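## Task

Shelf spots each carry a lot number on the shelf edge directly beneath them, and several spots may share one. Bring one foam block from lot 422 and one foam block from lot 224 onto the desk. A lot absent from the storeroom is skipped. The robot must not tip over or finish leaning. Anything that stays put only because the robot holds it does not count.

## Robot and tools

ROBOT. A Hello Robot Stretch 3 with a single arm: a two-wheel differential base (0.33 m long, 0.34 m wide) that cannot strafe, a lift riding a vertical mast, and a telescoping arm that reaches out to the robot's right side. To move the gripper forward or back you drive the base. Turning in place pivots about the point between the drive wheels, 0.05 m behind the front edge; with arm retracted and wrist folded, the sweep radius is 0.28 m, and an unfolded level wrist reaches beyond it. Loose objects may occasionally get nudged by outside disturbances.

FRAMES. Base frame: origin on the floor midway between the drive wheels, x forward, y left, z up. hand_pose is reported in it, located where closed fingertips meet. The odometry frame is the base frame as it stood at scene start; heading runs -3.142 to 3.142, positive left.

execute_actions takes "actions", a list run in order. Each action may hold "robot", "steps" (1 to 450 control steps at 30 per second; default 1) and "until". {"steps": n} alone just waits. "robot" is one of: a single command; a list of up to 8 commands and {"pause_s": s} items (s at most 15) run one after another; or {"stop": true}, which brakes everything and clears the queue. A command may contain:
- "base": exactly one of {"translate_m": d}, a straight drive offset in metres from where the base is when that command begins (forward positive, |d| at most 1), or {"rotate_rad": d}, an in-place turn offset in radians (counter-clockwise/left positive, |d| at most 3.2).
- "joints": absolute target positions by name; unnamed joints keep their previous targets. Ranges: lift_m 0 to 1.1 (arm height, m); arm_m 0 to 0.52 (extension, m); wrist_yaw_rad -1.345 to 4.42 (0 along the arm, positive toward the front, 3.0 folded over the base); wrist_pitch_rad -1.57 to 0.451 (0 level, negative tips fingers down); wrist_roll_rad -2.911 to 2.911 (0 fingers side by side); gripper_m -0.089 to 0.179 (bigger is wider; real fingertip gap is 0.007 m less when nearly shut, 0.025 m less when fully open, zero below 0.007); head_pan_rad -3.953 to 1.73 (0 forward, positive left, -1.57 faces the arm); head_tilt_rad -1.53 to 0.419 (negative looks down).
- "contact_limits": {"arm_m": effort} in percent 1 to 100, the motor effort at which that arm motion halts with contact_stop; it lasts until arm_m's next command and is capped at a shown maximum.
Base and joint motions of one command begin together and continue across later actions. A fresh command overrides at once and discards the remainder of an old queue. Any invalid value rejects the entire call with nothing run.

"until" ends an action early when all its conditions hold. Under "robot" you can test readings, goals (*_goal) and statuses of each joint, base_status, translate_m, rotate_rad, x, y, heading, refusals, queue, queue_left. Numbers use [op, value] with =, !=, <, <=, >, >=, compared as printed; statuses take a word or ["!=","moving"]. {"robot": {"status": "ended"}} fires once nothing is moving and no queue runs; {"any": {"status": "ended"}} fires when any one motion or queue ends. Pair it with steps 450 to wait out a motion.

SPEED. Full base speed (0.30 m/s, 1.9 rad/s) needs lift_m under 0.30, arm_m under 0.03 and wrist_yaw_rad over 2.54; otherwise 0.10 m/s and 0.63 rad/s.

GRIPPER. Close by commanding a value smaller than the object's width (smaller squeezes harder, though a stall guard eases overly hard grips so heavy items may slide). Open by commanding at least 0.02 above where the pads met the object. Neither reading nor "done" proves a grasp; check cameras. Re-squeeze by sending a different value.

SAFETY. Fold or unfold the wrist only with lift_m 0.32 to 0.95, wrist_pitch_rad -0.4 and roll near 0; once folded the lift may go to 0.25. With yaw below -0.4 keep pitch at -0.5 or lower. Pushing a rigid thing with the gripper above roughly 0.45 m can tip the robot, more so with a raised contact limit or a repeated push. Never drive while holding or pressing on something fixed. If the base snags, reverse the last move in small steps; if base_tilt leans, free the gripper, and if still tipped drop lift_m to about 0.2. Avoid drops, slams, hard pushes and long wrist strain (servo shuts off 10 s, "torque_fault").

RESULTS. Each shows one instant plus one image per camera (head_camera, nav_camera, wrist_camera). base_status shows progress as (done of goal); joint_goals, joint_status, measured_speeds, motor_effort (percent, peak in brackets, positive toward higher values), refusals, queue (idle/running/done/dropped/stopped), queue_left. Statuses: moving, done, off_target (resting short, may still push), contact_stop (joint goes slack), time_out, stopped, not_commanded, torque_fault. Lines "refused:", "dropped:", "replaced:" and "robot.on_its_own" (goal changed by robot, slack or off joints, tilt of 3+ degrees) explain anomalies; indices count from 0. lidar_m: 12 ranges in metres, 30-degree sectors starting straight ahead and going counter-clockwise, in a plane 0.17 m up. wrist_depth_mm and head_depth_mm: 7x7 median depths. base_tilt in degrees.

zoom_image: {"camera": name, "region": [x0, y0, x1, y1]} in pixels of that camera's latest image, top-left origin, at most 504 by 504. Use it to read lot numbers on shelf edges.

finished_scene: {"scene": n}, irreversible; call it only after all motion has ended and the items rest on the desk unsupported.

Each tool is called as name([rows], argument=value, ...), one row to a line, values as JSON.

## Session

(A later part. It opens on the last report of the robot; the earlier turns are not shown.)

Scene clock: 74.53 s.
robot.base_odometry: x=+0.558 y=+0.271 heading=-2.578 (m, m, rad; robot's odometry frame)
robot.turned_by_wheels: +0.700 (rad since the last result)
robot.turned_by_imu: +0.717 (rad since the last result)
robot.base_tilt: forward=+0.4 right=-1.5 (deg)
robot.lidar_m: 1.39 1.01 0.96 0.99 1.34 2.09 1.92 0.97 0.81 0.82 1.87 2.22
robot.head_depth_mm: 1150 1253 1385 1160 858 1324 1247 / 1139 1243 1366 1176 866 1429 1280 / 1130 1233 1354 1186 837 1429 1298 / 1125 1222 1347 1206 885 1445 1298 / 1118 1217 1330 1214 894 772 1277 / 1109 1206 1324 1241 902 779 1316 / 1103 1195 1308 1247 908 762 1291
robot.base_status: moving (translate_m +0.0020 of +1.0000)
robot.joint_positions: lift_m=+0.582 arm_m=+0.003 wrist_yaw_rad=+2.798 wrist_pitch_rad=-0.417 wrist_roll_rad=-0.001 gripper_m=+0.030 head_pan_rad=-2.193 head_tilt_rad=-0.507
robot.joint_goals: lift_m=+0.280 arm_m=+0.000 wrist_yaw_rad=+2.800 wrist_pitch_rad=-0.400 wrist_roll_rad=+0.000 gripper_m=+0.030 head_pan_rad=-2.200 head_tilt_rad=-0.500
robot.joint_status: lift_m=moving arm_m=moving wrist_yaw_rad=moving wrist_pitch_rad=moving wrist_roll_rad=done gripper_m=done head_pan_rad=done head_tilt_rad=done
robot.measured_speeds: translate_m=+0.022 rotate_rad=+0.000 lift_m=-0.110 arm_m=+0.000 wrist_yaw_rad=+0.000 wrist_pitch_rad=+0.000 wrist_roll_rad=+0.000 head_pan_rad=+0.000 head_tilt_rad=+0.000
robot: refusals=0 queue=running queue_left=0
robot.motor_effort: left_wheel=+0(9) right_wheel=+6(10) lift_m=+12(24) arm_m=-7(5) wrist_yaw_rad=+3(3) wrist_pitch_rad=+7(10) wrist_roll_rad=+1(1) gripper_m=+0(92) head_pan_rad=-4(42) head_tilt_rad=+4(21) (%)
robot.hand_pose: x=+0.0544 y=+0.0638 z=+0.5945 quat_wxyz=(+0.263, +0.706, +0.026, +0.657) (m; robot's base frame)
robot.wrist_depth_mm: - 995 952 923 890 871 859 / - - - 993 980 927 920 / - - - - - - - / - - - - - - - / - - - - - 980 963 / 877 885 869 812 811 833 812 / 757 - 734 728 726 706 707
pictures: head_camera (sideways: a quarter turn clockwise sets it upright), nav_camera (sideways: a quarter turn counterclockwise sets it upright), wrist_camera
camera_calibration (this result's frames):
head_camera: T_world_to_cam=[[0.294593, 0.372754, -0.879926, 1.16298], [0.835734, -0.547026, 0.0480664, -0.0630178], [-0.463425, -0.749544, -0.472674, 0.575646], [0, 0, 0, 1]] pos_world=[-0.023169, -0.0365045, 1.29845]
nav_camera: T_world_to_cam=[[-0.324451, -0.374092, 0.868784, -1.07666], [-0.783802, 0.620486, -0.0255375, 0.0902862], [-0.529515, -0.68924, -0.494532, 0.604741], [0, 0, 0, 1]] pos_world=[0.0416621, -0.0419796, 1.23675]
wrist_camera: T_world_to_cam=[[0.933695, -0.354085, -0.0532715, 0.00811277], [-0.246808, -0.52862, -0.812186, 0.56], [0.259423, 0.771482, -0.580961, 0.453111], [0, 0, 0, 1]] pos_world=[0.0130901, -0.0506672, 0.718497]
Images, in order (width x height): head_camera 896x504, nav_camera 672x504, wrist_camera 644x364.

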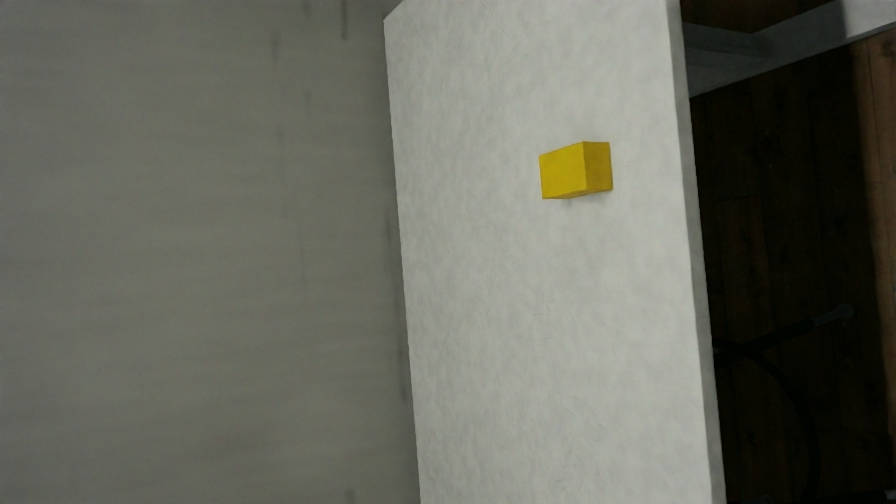

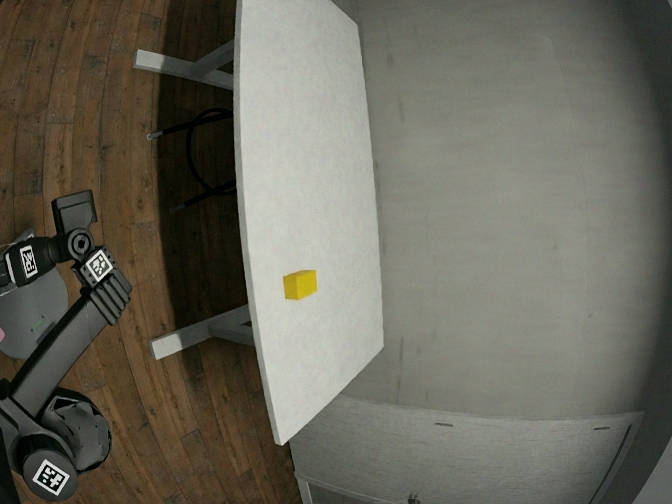

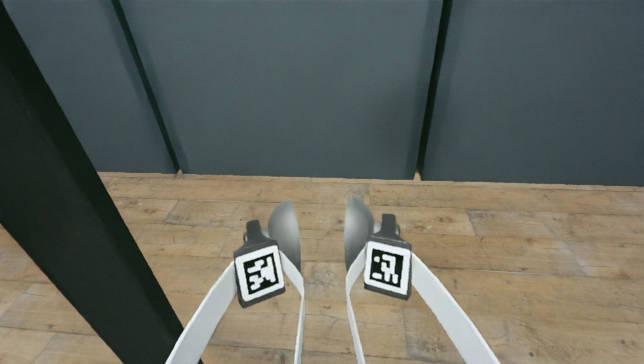

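execute_actions([
  {"robot": {"joints": {"head_pan_rad": 0.1, "head_tilt_rad": -0.6}}, "steps": 150, "until": {"robot": {"lift_m": ["<", 0.295]}}},
  {"robot": {"base": {"translate_m": 1.0}}, "steps": 150, "until": {"robot": {"x": ["<", -0.1]}}},
])

Scene clock: 79.17 s.
robot.base_odometry: x=-0.104 y=-0.147 heading=-2.578 (m, m, rad; robot's odometry frame)
robot.turned_by_wheels: +0.000 (rad since the last result)
robot.turned_by_imu: +0.001 (rad since the last result)
robot.base_tilt: forward=-0.1 right=+1.2 (deg)
robot.lidar_m: 1.58 0.60 0.58 0.60 0.81 2.11 2.48 1.68 1.11 1.78 1.60 1.53
robot.head_depth_mm: 1321 1442 1584 1758 1768 1446 1219 / 1406 1542 1704 1911 1784 1450 1223 / 1492 1663 1845 2072 1792 1459 1226 / 1599 1777 2007 2218 1811 1477 1243 / 1735 1947 2207 2347 1764 1146 1207 / 1875 2038 740 794 867 953 1063 / 575 612 655 701 760 826 904
robot.base_status: moving (translate_m +0.5333 of +1.0000)
robot.joint_positions: lift_m=+0.280 arm_m=+0.003 wrist_yaw_rad=+2.799 wrist_pitch_rad=-0.417 wrist_roll_rad=-0.001 gripper_m=+0.030 head_pan_rad=+0.093 head_tilt_rad=-0.593
robot.joint_goals: lift_m=+0.280 arm_m=+0.000 wrist_yaw_rad=+2.800 wrist_pitch_rad=-0.400 wrist_roll_rad=+0.000 gripper_m=+0.030 head_pan_rad=+0.100 head_tilt_rad=-0.600
robot.joint_status: lift_m=done arm_m=done wrist_yaw_rad=done wrist_pitch_rad=done wrist_roll_rad=done gripper_m=done head_pan_rad=done head_tilt_rad=done
robot.measured_speeds: translate_m=+0.294 rotate_rad=+0.000 lift_m=+0.000 arm_m=+0.000 wrist_yaw_rad=+0.000 wrist_pitch_rad=+0.000 wrist_roll_rad=+0.000 head_pan_rad=+0.000 head_tilt_rad=+0.000
robot: refusals=0 queue=running queue_left=0
robot.motor_effort: left_wheel=-2(6) right_wheel=+6(13) lift_m=+16(11) arm_m=-7(7) wrist_yaw_rad=+2(6) wrist_pitch_rad=+8(9) wrist_roll_rad=+1(1) gripper_m=+0(0) head_pan_rad=+3(41) head_tilt_rad=-3(15) (%)
robot.hand_pose: x=+0.0542 y=+0.0638 z=+0.2933 quat_wxyz=(+0.262, +0.706, +0.027, +0.657) (m; robot's base frame)
robot.wrist_depth_mm: 613 600 571 569 551 534 525 / 671 668 638 621 606 583 590 / - 742 701 684 664 629 657 / - 725 706 702 693 672 668 / - 593 593 576 583 565 543 / 490 - 509 482 473 473 466 / 447 - - 420 412 412 406
pictures: head_camera (sideways: a quarter turn clockwise sets it upright), nav_camera (sideways: a quarter turn counterclockwise sets it upright), wrist_camera
camera_calibration (this result's frames):
head_camera: T_world_to_cam=[[-0.548347, -0.0289103, -0.835751, 1.11051], [-0.130776, 0.99007, 0.0515555, -0.0616588], [0.825962, 0.137567, -0.546683, 0.664075], [0, 0, 0, 1]] pos_world=[0.0523805, 0.0017971, 1.29433]
nav_camera: T_world_to_cam=[[0.567913, 0.00714973, 0.823058, -1.02248], [0.0435274, -0.998824, -0.0213575, 0.0797949], [0.821937, 0.0479548, -0.567556, 0.691507], [0, 0, 0, 1]] pos_world=[0.00882938, 0.0538505, 1.23573]
wrist_camera: T_world_to_cam=[[0.933973, -0.353351, -0.053276, -0.0078202], [-0.246334, -0.52863, -0.812324, 0.315378], [0.258872, 0.771812, -0.580769, 0.278041], [0, 0, 0, 1]] pos_world=[0.0130152, -0.0506402, 0.41725]
Images, in order (width x height): head_camera 896x504, nav_camera 672x504, wrist_camera 644x364.

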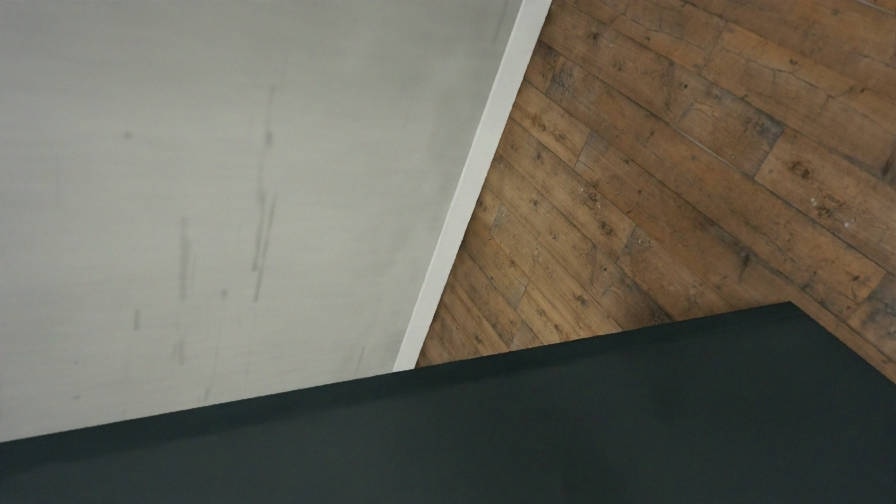

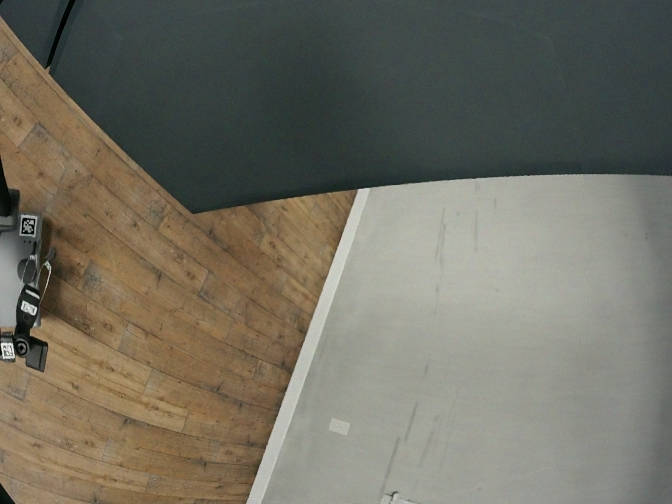

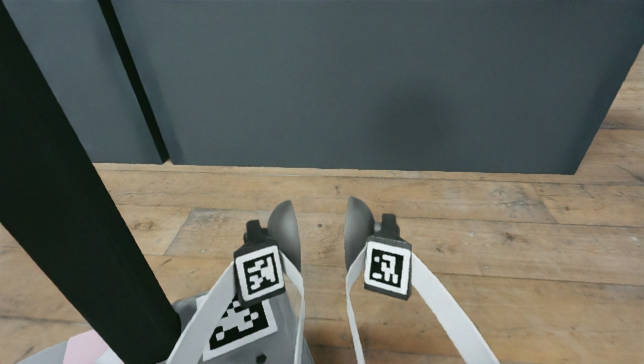

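execute_actions([
  {"steps": 100, "until": {"robot": {"x": ["<", -0.42]}}},
  {"robot": [{"base": {"translate_m": 0.7}, "joints": {"head_pan_rad": 0.3, "head_tilt_rad": -0.4}}, {"base": {"rotate_rad": 1.07}}], "steps": 300, "until": {"robot": {"status": "ended"}}},
])

Scene clock: 86.07 s.
robot.base_odometry: x=-1.013 y=-0.723 heading=-1.508 (m, m, rad; robot's odometry frame)
robot.turned_by_wheels: +1.070 (rad since the last result)
robot.turned_by_imu: +1.094 (rad since the last result)
robot.base_tilt: forward=+0.1 right=-0.2 (deg)
robot.lidar_m: 1.53 0.63 0.46 0.45 2.73 1.97 2.21 0.82 0.60 0.58 0.61 0.84
robot.head_depth_mm: 1232 1322 1415 1530 1656 1705 1370 / 1279 1360 1467 1596 1725 1714 1376 / 1326 1416 1529 1662 1805 1715 1383 / 1370 1474 1589 1729 1907 1730 1398 / 1417 1533 1657 1812 1998 1743 1396 / 1469 1593 1739 1909 2084 1763 1366 / 1531 1662 1818 1974 693 708 731
robot.base_status: done (rotate_rad +1.0698 of +1.0700)
robot.joint_positions: lift_m=+0.280 arm_m=+0.003 wrist_yaw_rad=+2.799 wrist_pitch_rad=-0.417 wrist_roll_rad=-0.001 gripper_m=+0.030 head_pan_rad=+0.293 head_tilt_rad=-0.408
robot.joint_goals: lift_m=+0.280 arm_m=+0.000 wrist_yaw_rad=+2.800 wrist_pitch_rad=-0.400 wrist_roll_rad=+0.000 gripper_m=+0.030 head_pan_rad=+0.300 head_tilt_rad=-0.400
robot.joint_status: lift_m=done arm_m=done wrist_yaw_rad=done wrist_pitch_rad=done wrist_roll_rad=done gripper_m=done head_pan_rad=done head_tilt_rad=done
robot.measured_speeds: translate_m=+0.000 rotate_rad=+0.000 lift_m=+0.000 arm_m=+0.000 wrist_yaw_rad=+0.000 wrist_pitch_rad=+0.000 wrist_roll_rad=+0.000 head_pan_rad=+0.000 head_tilt_rad=+0.000
robot: refusals=0 queue=done queue_left=0
robot.motor_effort: left_wheel=-4(13) right_wheel=+4(14) lift_m=+16(16) arm_m=-6(6) wrist_yaw_rad=+1(2) wrist_pitch_rad=+8(8) wrist_roll_rad=+1(1) gripper_m=+0(0) head_pan_rad=+3(19) head_tilt_rad=+3(22) (%)
robot.hand_pose: x=+0.0542 y=+0.0639 z=+0.2933 quat_wxyz=(+0.262, +0.706, +0.027, +0.657) (m; robot's base frame)
robot.wrist_depth_mm: - - 449 486 536 - - / - - 501 525 606 - - / - 958 617 590 672 857 840 / - 734 655 648 689 681 667 / - 581 583 575 576 562 558 / 494 - 507 486 465 474 469 / 445 - - 423 413 407 405
pictures: head_camera (sideways: a quarter turn clockwise sets it upright), nav_camera (sideways: a quarter turn counterclockwise sets it upright), wrist_camera
camera_calibration (this result's frames):
head_camera: T_world_to_cam=[[-0.374828, -0.0899492, -0.922721, 1.22289], [-0.33334, 0.941798, 0.0436006, -0.0500782], [0.865095, 0.323922, -0.382996, 0.450847], [0, 0, 0, 1]] pos_world=[0.051655, 0.0111222, 1.30324]
nav_camera: T_world_to_cam=[[0.400284, 0.0730996, 0.913471, -1.13937], [0.245673, -0.968885, -0.03012, 0.0899759], [0.882846, 0.236472, -0.405787, 0.480648], [0, 0, 0, 1]] pos_world=[0.00962914, 0.0568043, 1.23854]
wrist_camera: T_world_to_cam=[[0.934012, -0.353246, -0.0532764, -0.0078063], [-0.246271, -0.528646, -0.812332, 0.315372], [0.258788, 0.771849, -0.580756, 0.278041], [0, 0, 0, 1]] pos_world=[0.0130044, -0.0506429, 0.417246]
Images, in order (width x height): head_camera 896x504, nav_camera 672x504, wrist_camera 644x364.

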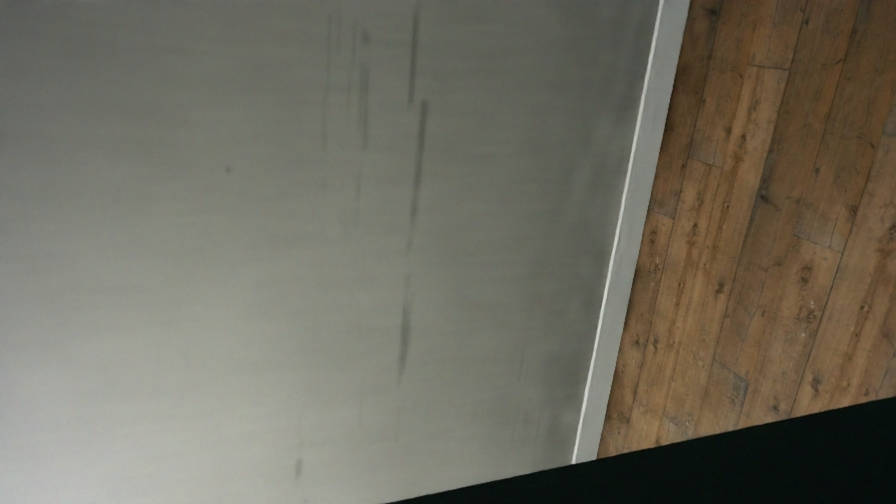

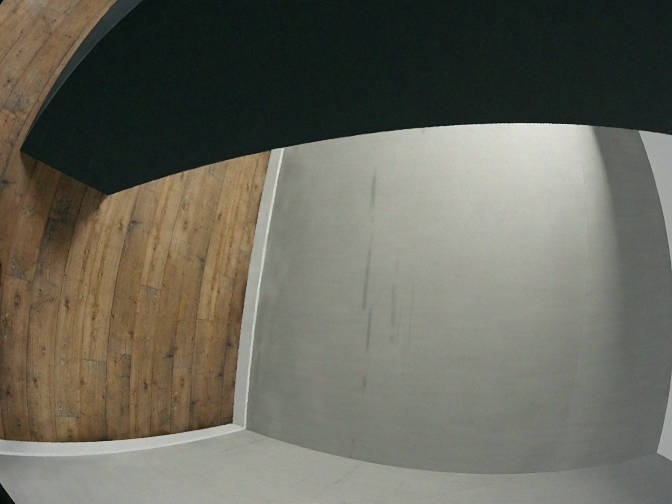

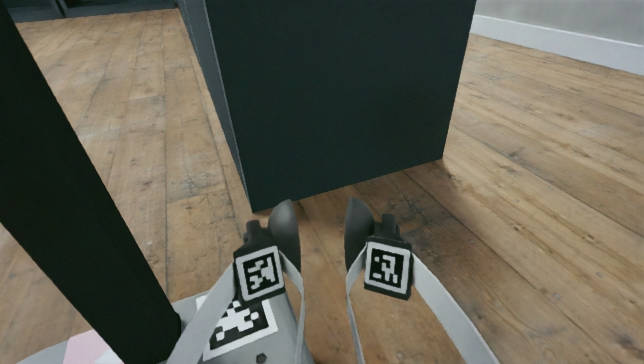

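execute_actions([
  {"robot": [{"base": {"translate_m": 1.0}, "joints": {"head_pan_rad": -2.75, "head_tilt_rad": -0.25}}, {"base": {"rotate_rad": -1.57}}], "steps": 400, "until": {"robot": {"status": "ended"}}},
])

Scene clock: 93.80 s.
robot.base_odometry: x=-0.950 y=-1.721 heading=-3.078 (m, m, rad; robot's odometry frame)
robot.turned_by_wheels: -1.570 (rad since the last result)
robot.turned_by_imu: -1.603 (rad since the last result)
robot.base_tilt: forward=+0.1 right=-0.2 (deg)
robot.lidar_m: 0.59 0.62 0.54 0.52 0.54 0.74 2.05 1.35 0.66 2.31 0.84 0.61
robot.head_depth_mm: 3402 2981 3833 3784 2874 2031 1556 / 2037 2104 2212 2323 2439 2030 1568 / 1270 1326 1396 1460 1519 1626 1543 / 1266 1316 1405 1419 1562 1340 1497 / 1325 1344 1479 1289 1596 1201 1055 / 1359 1208 1439 1318 897 1238 950 / 1203 892 1251 1205 695 684 718
robot.base_status: done (rotate_rad -1.5699 of -1.5700)
robot.joint_positions: lift_m=+0.280 arm_m=+0.003 wrist_yaw_rad=+2.799 wrist_pitch_rad=-0.417 wrist_roll_rad=-0.001 gripper_m=+0.030 head_pan_rad=-2.743 head_tilt_rad=-0.259
robot.joint_goals: lift_m=+0.280 arm_m=+0.000 wrist_yaw_rad=+2.800 wrist_pitch_rad=-0.400 wrist_roll_rad=+0.000 gripper_m=+0.030 head_pan_rad=-2.750 head_tilt_rad=-0.250
robot.joint_status: lift_m=done arm_m=done wrist_yaw_rad=done wrist_pitch_rad=done wrist_roll_rad=done gripper_m=done head_pan_rad=done head_tilt_rad=done
robot.measured_speeds: translate_m=+0.000 rotate_rad=+0.000 lift_m=+0.000 arm_m=+0.000 wrist_yaw_rad=+0.000 wrist_pitch_rad=+0.000 wrist_roll_rad=+0.000 head_pan_rad=+0.000 head_tilt_rad=+0.000
robot: refusals=0 queue=done queue_left=0
robot.motor_effort: left_wheel=+4(15) right_wheel=-4(12) lift_m=+16(16) arm_m=-7(7) wrist_yaw_rad=+1(2) wrist_pitch_rad=+8(8) wrist_roll_rad=+1(1) gripper_m=+1(0) head_pan_rad=-5(37) head_tilt_rad=+4(20) (%)
robot.hand_pose: x=+0.0542 y=+0.0639 z=+0.2933 quat_wxyz=(+0.262, +0.706, +0.027, +0.657) (m; robot's base frame)
robot.wrist_depth_mm: 423 460 507 567 636 605 479 / 451 489 551 604 709 636 488 / - 533 595 672 762 660 508 / - 576 642 700 690 645 522 / - 595 592 579 577 559 517 / 489 - 512 483 465 472 469 / 440 - - 421 417 413 404
pictures: head_camera (sideways: a quarter turn clockwise sets it upright), nav_camera (sideways: a quarter turn counterclockwise sets it upright), wrist_camera
camera_calibration (this result's frames):
head_camera: T_world_to_cam=[[0.233979, 0.074422, -0.969389, 1.28012], [0.435898, -0.899269, 0.0361731, -0.0451085], [-0.869049, -0.431018, -0.242851, 0.279032], [0, 0, 0, 1]] pos_world=[-0.0373653, -0.0155655, 1.31032]
nav_camera: T_world_to_cam=[[-0.262126, -0.0607865, 0.963117, -1.20015], [-0.350654, 0.935798, -0.0363731, 0.101761], [-0.899073, -0.347256, -0.266612, 0.310392], [0, 0, 0, 1]] pos_world=[0.00015823, -0.060395, 1.24234]
wrist_camera: T_world_to_cam=[[0.934012, -0.353245, -0.0532765, -0.00780612], [-0.24627, -0.528645, -0.812334, 0.315372], [0.258789, 0.77185, -0.580755, 0.278039], [0, 0, 0, 1]] pos_world=[0.0130044, -0.0506423, 0.417244]
Images, in order (width x height): head_camera 896x504, nav_camera 672x504, wrist_camera 644x364.

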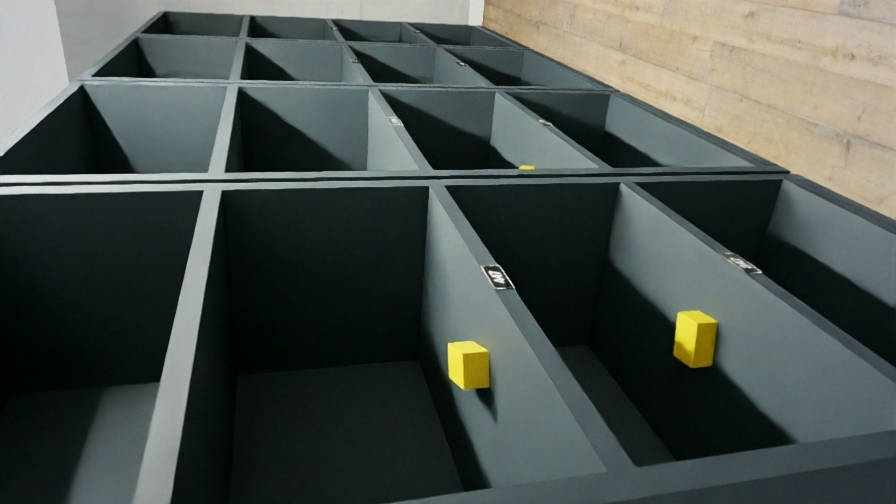

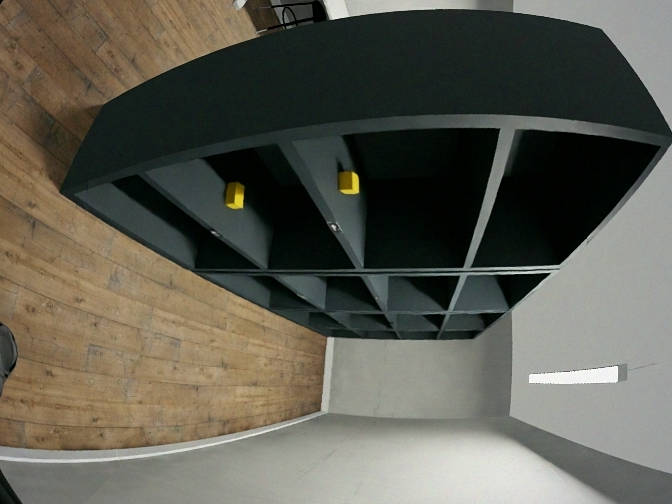

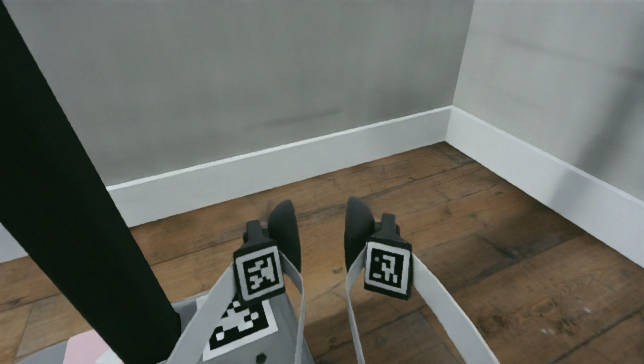

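zoom_image(camera="head_camera", region=[465, 250, 535, 305])

zoom_image(camera="head_camera", region=[705, 235, 780, 290])

zoom_image(camera="head_camera", region=[320, 10, 580, 180])

Region (465, 250, 535, 305) of head_camera's 896x504 image, scaled by 7.200, with more detail than that image has; it fills the top 396 rows of this view, and the rest is white.

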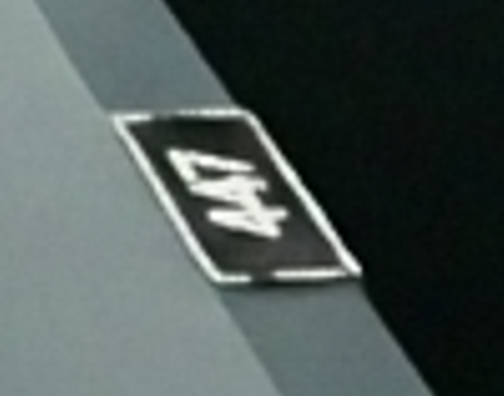

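Region (705, 235, 780, 290) of head_camera's 896x504 image, scaled by 6.720, with more detail than that image has; it fills the top 370 rows of this view, and the rest is white.

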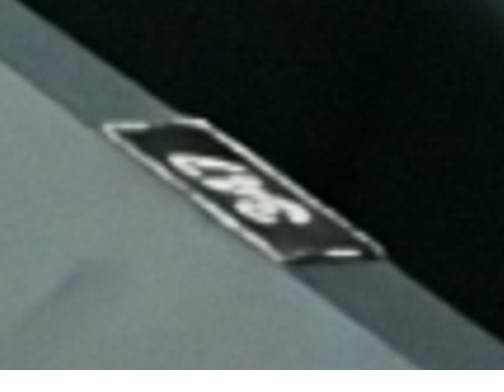

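Region (320, 10, 580, 180) of head_camera's 896x504 image, scaled by 1.938, with more detail than that image has; it fills the top 330 rows of this view, and the rest is white.

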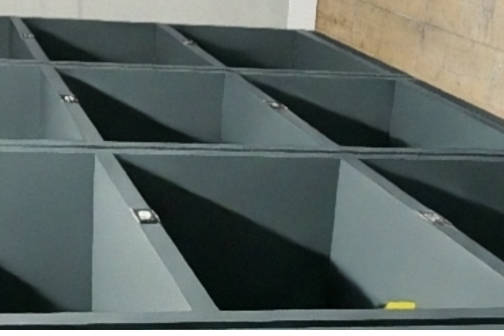

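execute_actions([
  {"robot": {"base": {"translate_m": -1.0}, "joints": {"head_pan_rad": -2.65, "head_tilt_rad": -0.35}}, "steps": 200, "until": {"robot": {"translate_m": ["<", -0.75]}}},
  {"robot": {"base": {"translate_m": -1.0}}, "steps": 200, "until": {"robot": {"translate_m": ["<", -0.3]}}},
])

zoom_image(camera="head_camera", region=[380, 130, 800, 380])

execute_actions([
  {"steps": 200, "until": {"robot": {"status": "ended"}}},
])

Scene clock: 98.60 s.
robot.base_odometry: x=+0.109 y=-1.653 heading=-3.078 (m, m, rad; robot's odometry frame)
robot.turned_by_wheels: +0.000 (rad since the last result)
robot.turned_by_imu: +0.001 (rad since the last result)
robot.base_tilt: forward=-0.3 right=-0.6 (deg)
robot.lidar_m: 1.66 0.74 0.54 0.52 0.54 0.74 2.05 1.29 0.55 0.95 0.85 0.78
robot.head_depth_mm: 1834 1955 2105 2397 2325 1810 1439 / 1888 1995 1992 2072 2108 1792 1445 / 1096 1172 1253 1336 1410 1562 1411 / 1151 1244 1336 1227 1480 1177 1373 / 1202 1324 1416 962 1503 1100 1268 / 1147 1233 1310 966 1348 1109 875 / 683 1094 1150 987 693 1111 685
robot.base_status: moving (translate_m -0.3041 of -1.0000)
robot.joint_positions: lift_m=+0.280 arm_m=+0.003 wrist_yaw_rad=+2.799 wrist_pitch_rad=-0.417 wrist_roll_rad=-0.001 gripper_m=+0.030 head_pan_rad=-2.657 head_tilt_rad=-0.346
robot.joint_goals: lift_m=+0.280 arm_m=+0.000 wrist_yaw_rad=+2.800 wrist_pitch_rad=-0.400 wrist_roll_rad=+0.000 gripper_m=+0.030 head_pan_rad=-2.650 head_tilt_rad=-0.350
robot.joint_status: lift_m=done arm_m=done wrist_yaw_rad=done wrist_pitch_rad=done wrist_roll_rad=done gripper_m=done head_pan_rad=done head_tilt_rad=done
robot.measured_speeds: translate_m=-0.294 rotate_rad=+0.000 lift_m=+0.000 arm_m=+0.000 wrist_yaw_rad=+0.000 wrist_pitch_rad=+0.000 wrist_roll_rad=+0.000 head_pan_rad=+0.000 head_tilt_rad=+0.000
robot: refusals=0 queue=running queue_left=0
robot.motor_effort: left_wheel=+1(6) right_wheel=-7(12) lift_m=+16(16) arm_m=-6(7) wrist_yaw_rad=+2(1) wrist_pitch_rad=+8(8) wrist_roll_rad=+1(1) gripper_m=+1(0) head_pan_rad=+2(12) head_tilt_rad=-2(13) (%)
robot.hand_pose: x=+0.0542 y=+0.0639 z=+0.2933 quat_wxyz=(+0.262, +0.706, +0.027, +0.657) (m; robot's base frame)
robot.wrist_depth_mm: 426 458 502 562 636 727 853 / 459 489 550 619 696 804 985 / - 525 597 683 768 847 841 / - 569 643 695 690 681 671 / - 592 590 577 580 555 554 / 486 - 510 482 465 475 464 / 448 - - 422 420 411 407
pictures: head_camera (sideways: a quarter turn clockwise sets it upright), nav_camera (sideways: a quarter turn counterclockwise sets it upright), wrist_camera
camera_calibration (this result's frames):
head_camera: T_world_to_cam=[[0.300182, 0.133032, -0.94456, 1.24728], [0.508916, -0.859856, 0.0406322, -0.0513549], [-0.80678, -0.492899, -0.325815, 0.386631], [0, 0, 0, 1]] pos_world=[-0.0363491, -0.0195153, 1.30619]
nav_camera: T_world_to_cam=[[-0.32885, -0.121586, 0.936522, -1.16501], [-0.427436, 0.903451, -0.0327971, 0.0975697], [-0.842114, -0.411089, -0.34907, 0.417362], [0, 0, 0, 1]] pos_world=[0.010057, -0.058226, 1.23995]
wrist_camera: T_world_to_cam=[[0.934012, -0.353246, -0.0532763, -0.00780624], [-0.24627, -0.528645, -0.812334, 0.315372], [0.258789, 0.77185, -0.580755, 0.278039], [0, 0, 0, 1]] pos_world=[0.0130044, -0.0506423, 0.417244]
Images, in order (width x height): head_camera 896x504, nav_camera 672x504, wrist_camera 644x364.

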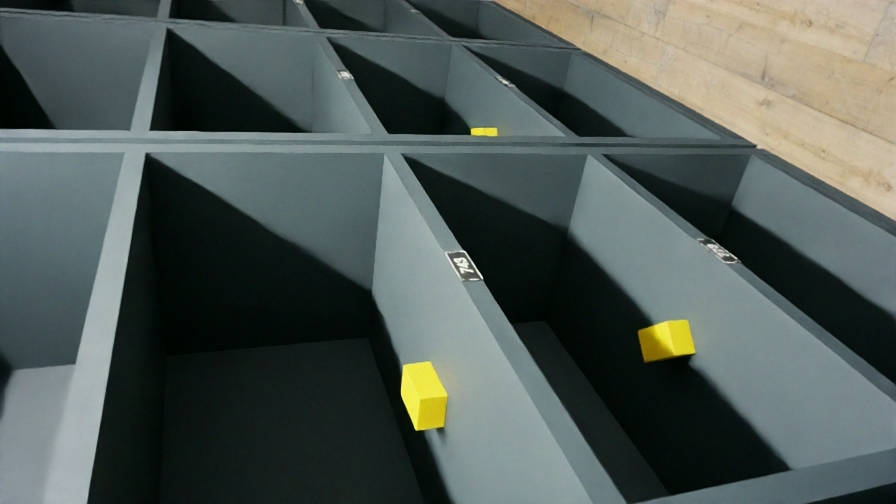

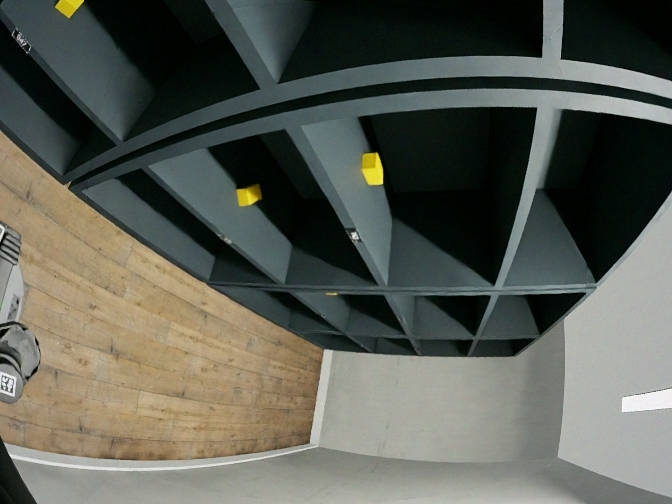

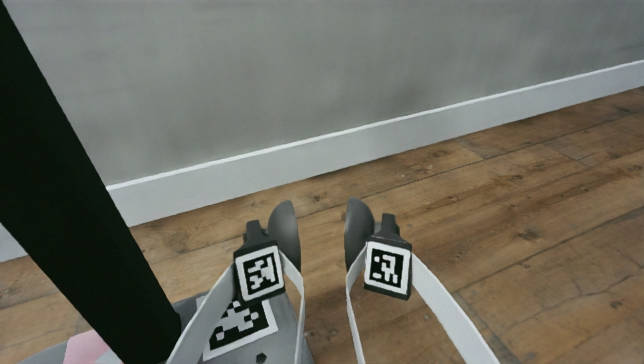

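Region (380, 130, 800, 380) of head_camera's 896x504 image, scaled by 1.200, with more detail than that image has; it fills the top 300 rows of this view, and the rest is white.

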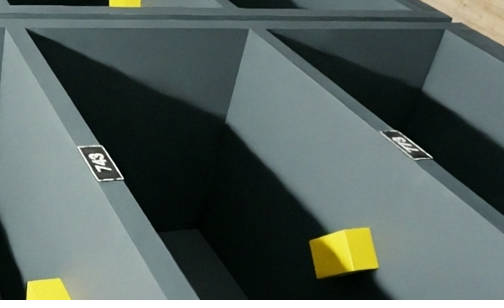

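Scene clock: 102.07 s.
robot.base_odometry: x=+0.803 y=-1.608 heading=-3.078 (m, m, rad; robot's odometry frame)
robot.turned_by_wheels: +0.000 (rad since the last result)
robot.turned_by_imu: +0.000 (rad since the last result)
robot.base_tilt: forward=+0.2 right=-0.2 (deg)
robot.lidar_m: 2.01 0.74 0.54 0.52 0.54 0.74 2.06 0.70 0.69 0.95 0.61 1.35
robot.head_depth_mm: 2036 2139 2253 2388 2439 1812 1439 / 1290 1377 1464 1602 1728 1757 1455 / 1322 1412 1499 1615 1538 1677 1419 / 1392 1502 1586 1228 1488 1181 1378 / 1334 1414 1482 956 1421 985 936 / 621 648 675 699 737 799 848 / 557 596 644 709 694 880 880
robot.base_status: done (translate_m -1.0000 of -1.0000)
robot.joint_positions: lift_m=+0.280 arm_m=+0.003 wrist_yaw_rad=+2.799 wrist_pitch_rad=-0.417 wrist_roll_rad=-0.001 gripper_m=+0.030 head_pan_rad=-2.657 head_tilt_rad=-0.346
robot.joint_goals: lift_m=+0.280 arm_m=+0.000 wrist_yaw_rad=+2.800 wrist_pitch_rad=-0.400 wrist_roll_rad=+0.000 gripper_m=+0.030 head_pan_rad=-2.650 head_tilt_rad=-0.350
robot.joint_status: lift_m=done arm_m=done wrist_yaw_rad=done wrist_pitch_rad=done wrist_roll_rad=done gripper_m=done head_pan_rad=done head_tilt_rad=done
robot.measured_speeds: translate_m=+0.000 rotate_rad=+0.000 lift_m=+0.000 arm_m=+0.000 wrist_yaw_rad=+0.000 wrist_pitch_rad=+0.000 wrist_roll_rad=+0.000 head_pan_rad=+0.000 head_tilt_rad=+0.000
robot: refusals=0 queue=done queue_left=0
robot.motor_effort: left_wheel=+4(10) right_wheel=-4(6) lift_m=+16(16) arm_m=-6(7) wrist_yaw_rad=+2(2) wrist_pitch_rad=+8(8) wrist_roll_rad=+1(1) gripper_m=+0(0) head_pan_rad=+3(2) head_tilt_rad=-2(2) (%)
robot.hand_pose: x=+0.0542 y=+0.0639 z=+0.2933 quat_wxyz=(+0.262, +0.706, +0.027, +0.657) (m; robot's base frame)
robot.wrist_depth_mm: 425 461 501 559 629 730 855 / 456 500 549 619 704 835 977 / - 535 607 694 782 860 849 / - 578 652 699 698 685 679 / - 592 589 575 576 554 553 / 489 - 510 484 467 473 467 / 445 - - 419 411 412 413
pictures: head_camera (sideways: a quarter turn clockwise sets it upright), nav_camera (sideways: a quarter turn counterclockwise sets it upright), wrist_camera
camera_calibration (this result's frames):
head_camera: T_world_to_cam=[[0.300182, 0.133032, -0.94456, 1.24728], [0.508917, -0.859856, 0.0406322, -0.0513549], [-0.80678, -0.4929, -0.325815, 0.386631], [0, 0, 0, 1]] pos_world=[-0.0363491, -0.0195153, 1.30619]
nav_camera: T_world_to_cam=[[-0.32885, -0.121586, 0.936522, -1.16501], [-0.427437, 0.90345, -0.0327971, 0.0975697], [-0.842114, -0.411089, -0.34907, 0.417361], [0, 0, 0, 1]] pos_world=[0.0100571, -0.058226, 1.23995]
wrist_camera: T_world_to_cam=[[0.934012, -0.353245, -0.0532764, -0.00780617], [-0.24627, -0.528645, -0.812334, 0.315372], [0.258789, 0.77185, -0.580755, 0.278039], [0, 0, 0, 1]] pos_world=[0.0130044, -0.0506423, 0.417244]
Images, in order (width x height): head_camera 896x504, nav_camera 672x504, wrist_camera 644x364.

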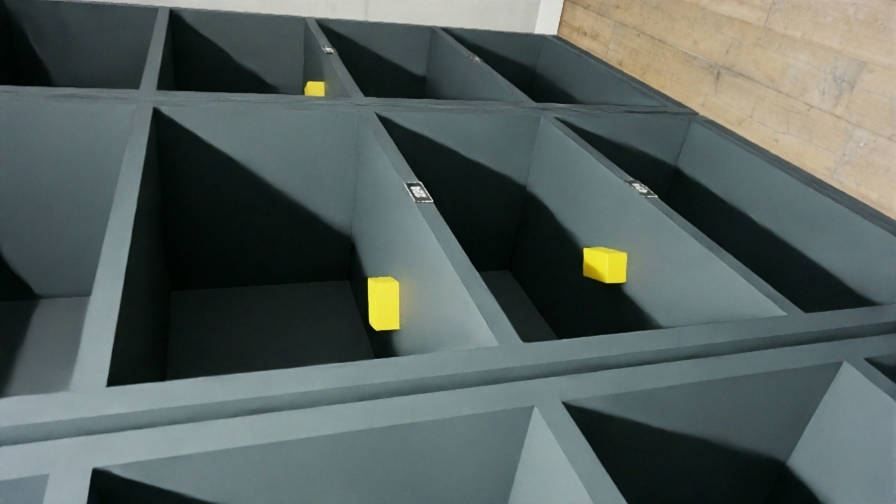

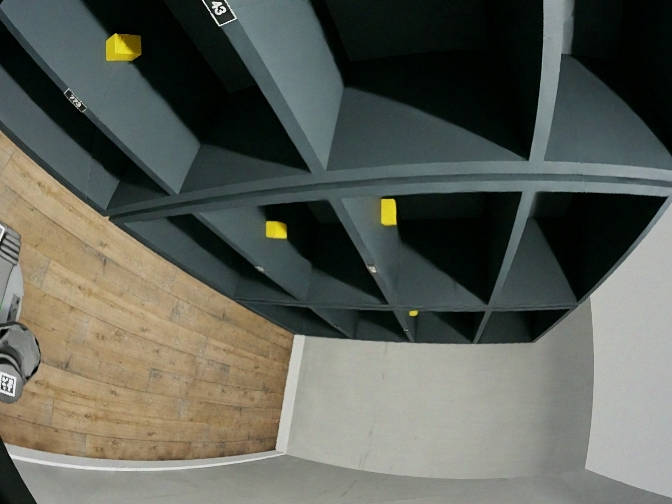

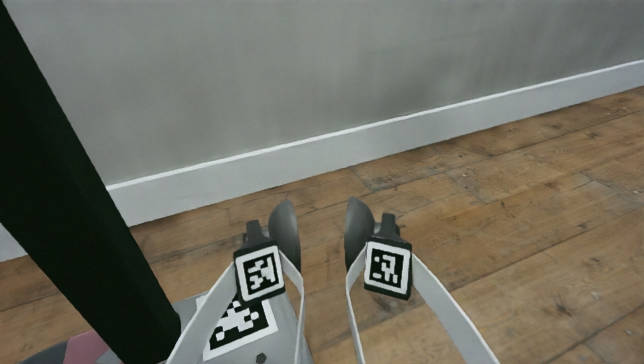

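zoom_image(camera="head_camera", region=[390, 168, 450, 215])

zoom_image(camera="head_camera", region=[610, 165, 675, 212])

zoom_image(camera="nav_camera", region=[50, 75, 110, 125])

Region (390, 168, 450, 215) of head_camera's 896x504 image, scaled by 8.400, with more detail than that image has; it fills the top 395 rows of this view, and the rest is white.

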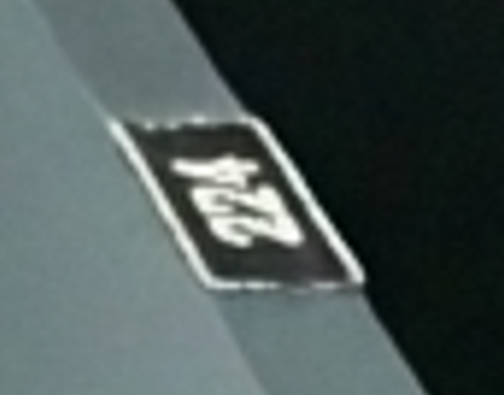

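Region (610, 165, 675, 212) of head_camera's 896x504 image, scaled by 7.754, with more detail than that image has.

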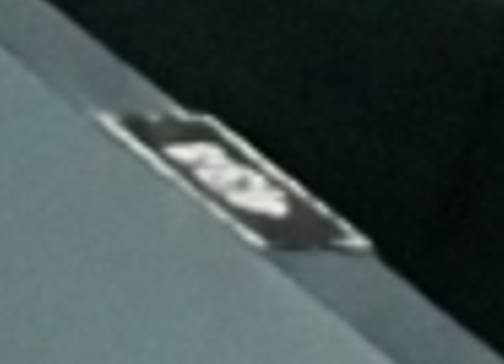

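Region (50, 75, 110, 125) of nav_camera's 672x504 image, scaled by 8.400, with more detail than that image has.

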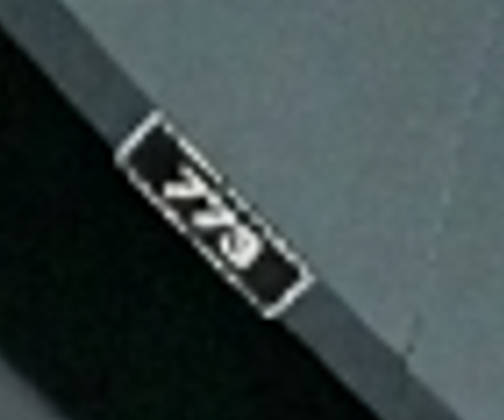

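zoom_image(camera="head_camera", region=[345, 260, 435, 345])

Region (345, 260, 435, 345) of head_camera's 896x504 image, scaled by 5.600, with more detail than that image has.

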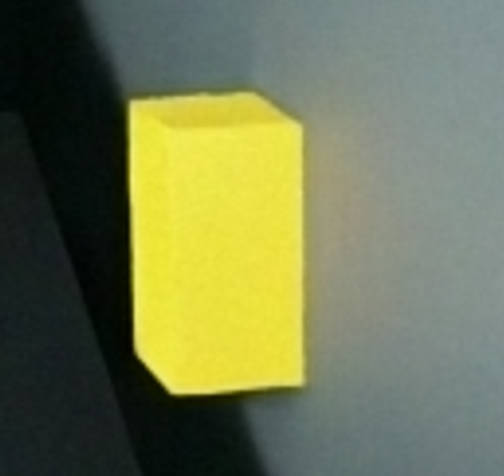

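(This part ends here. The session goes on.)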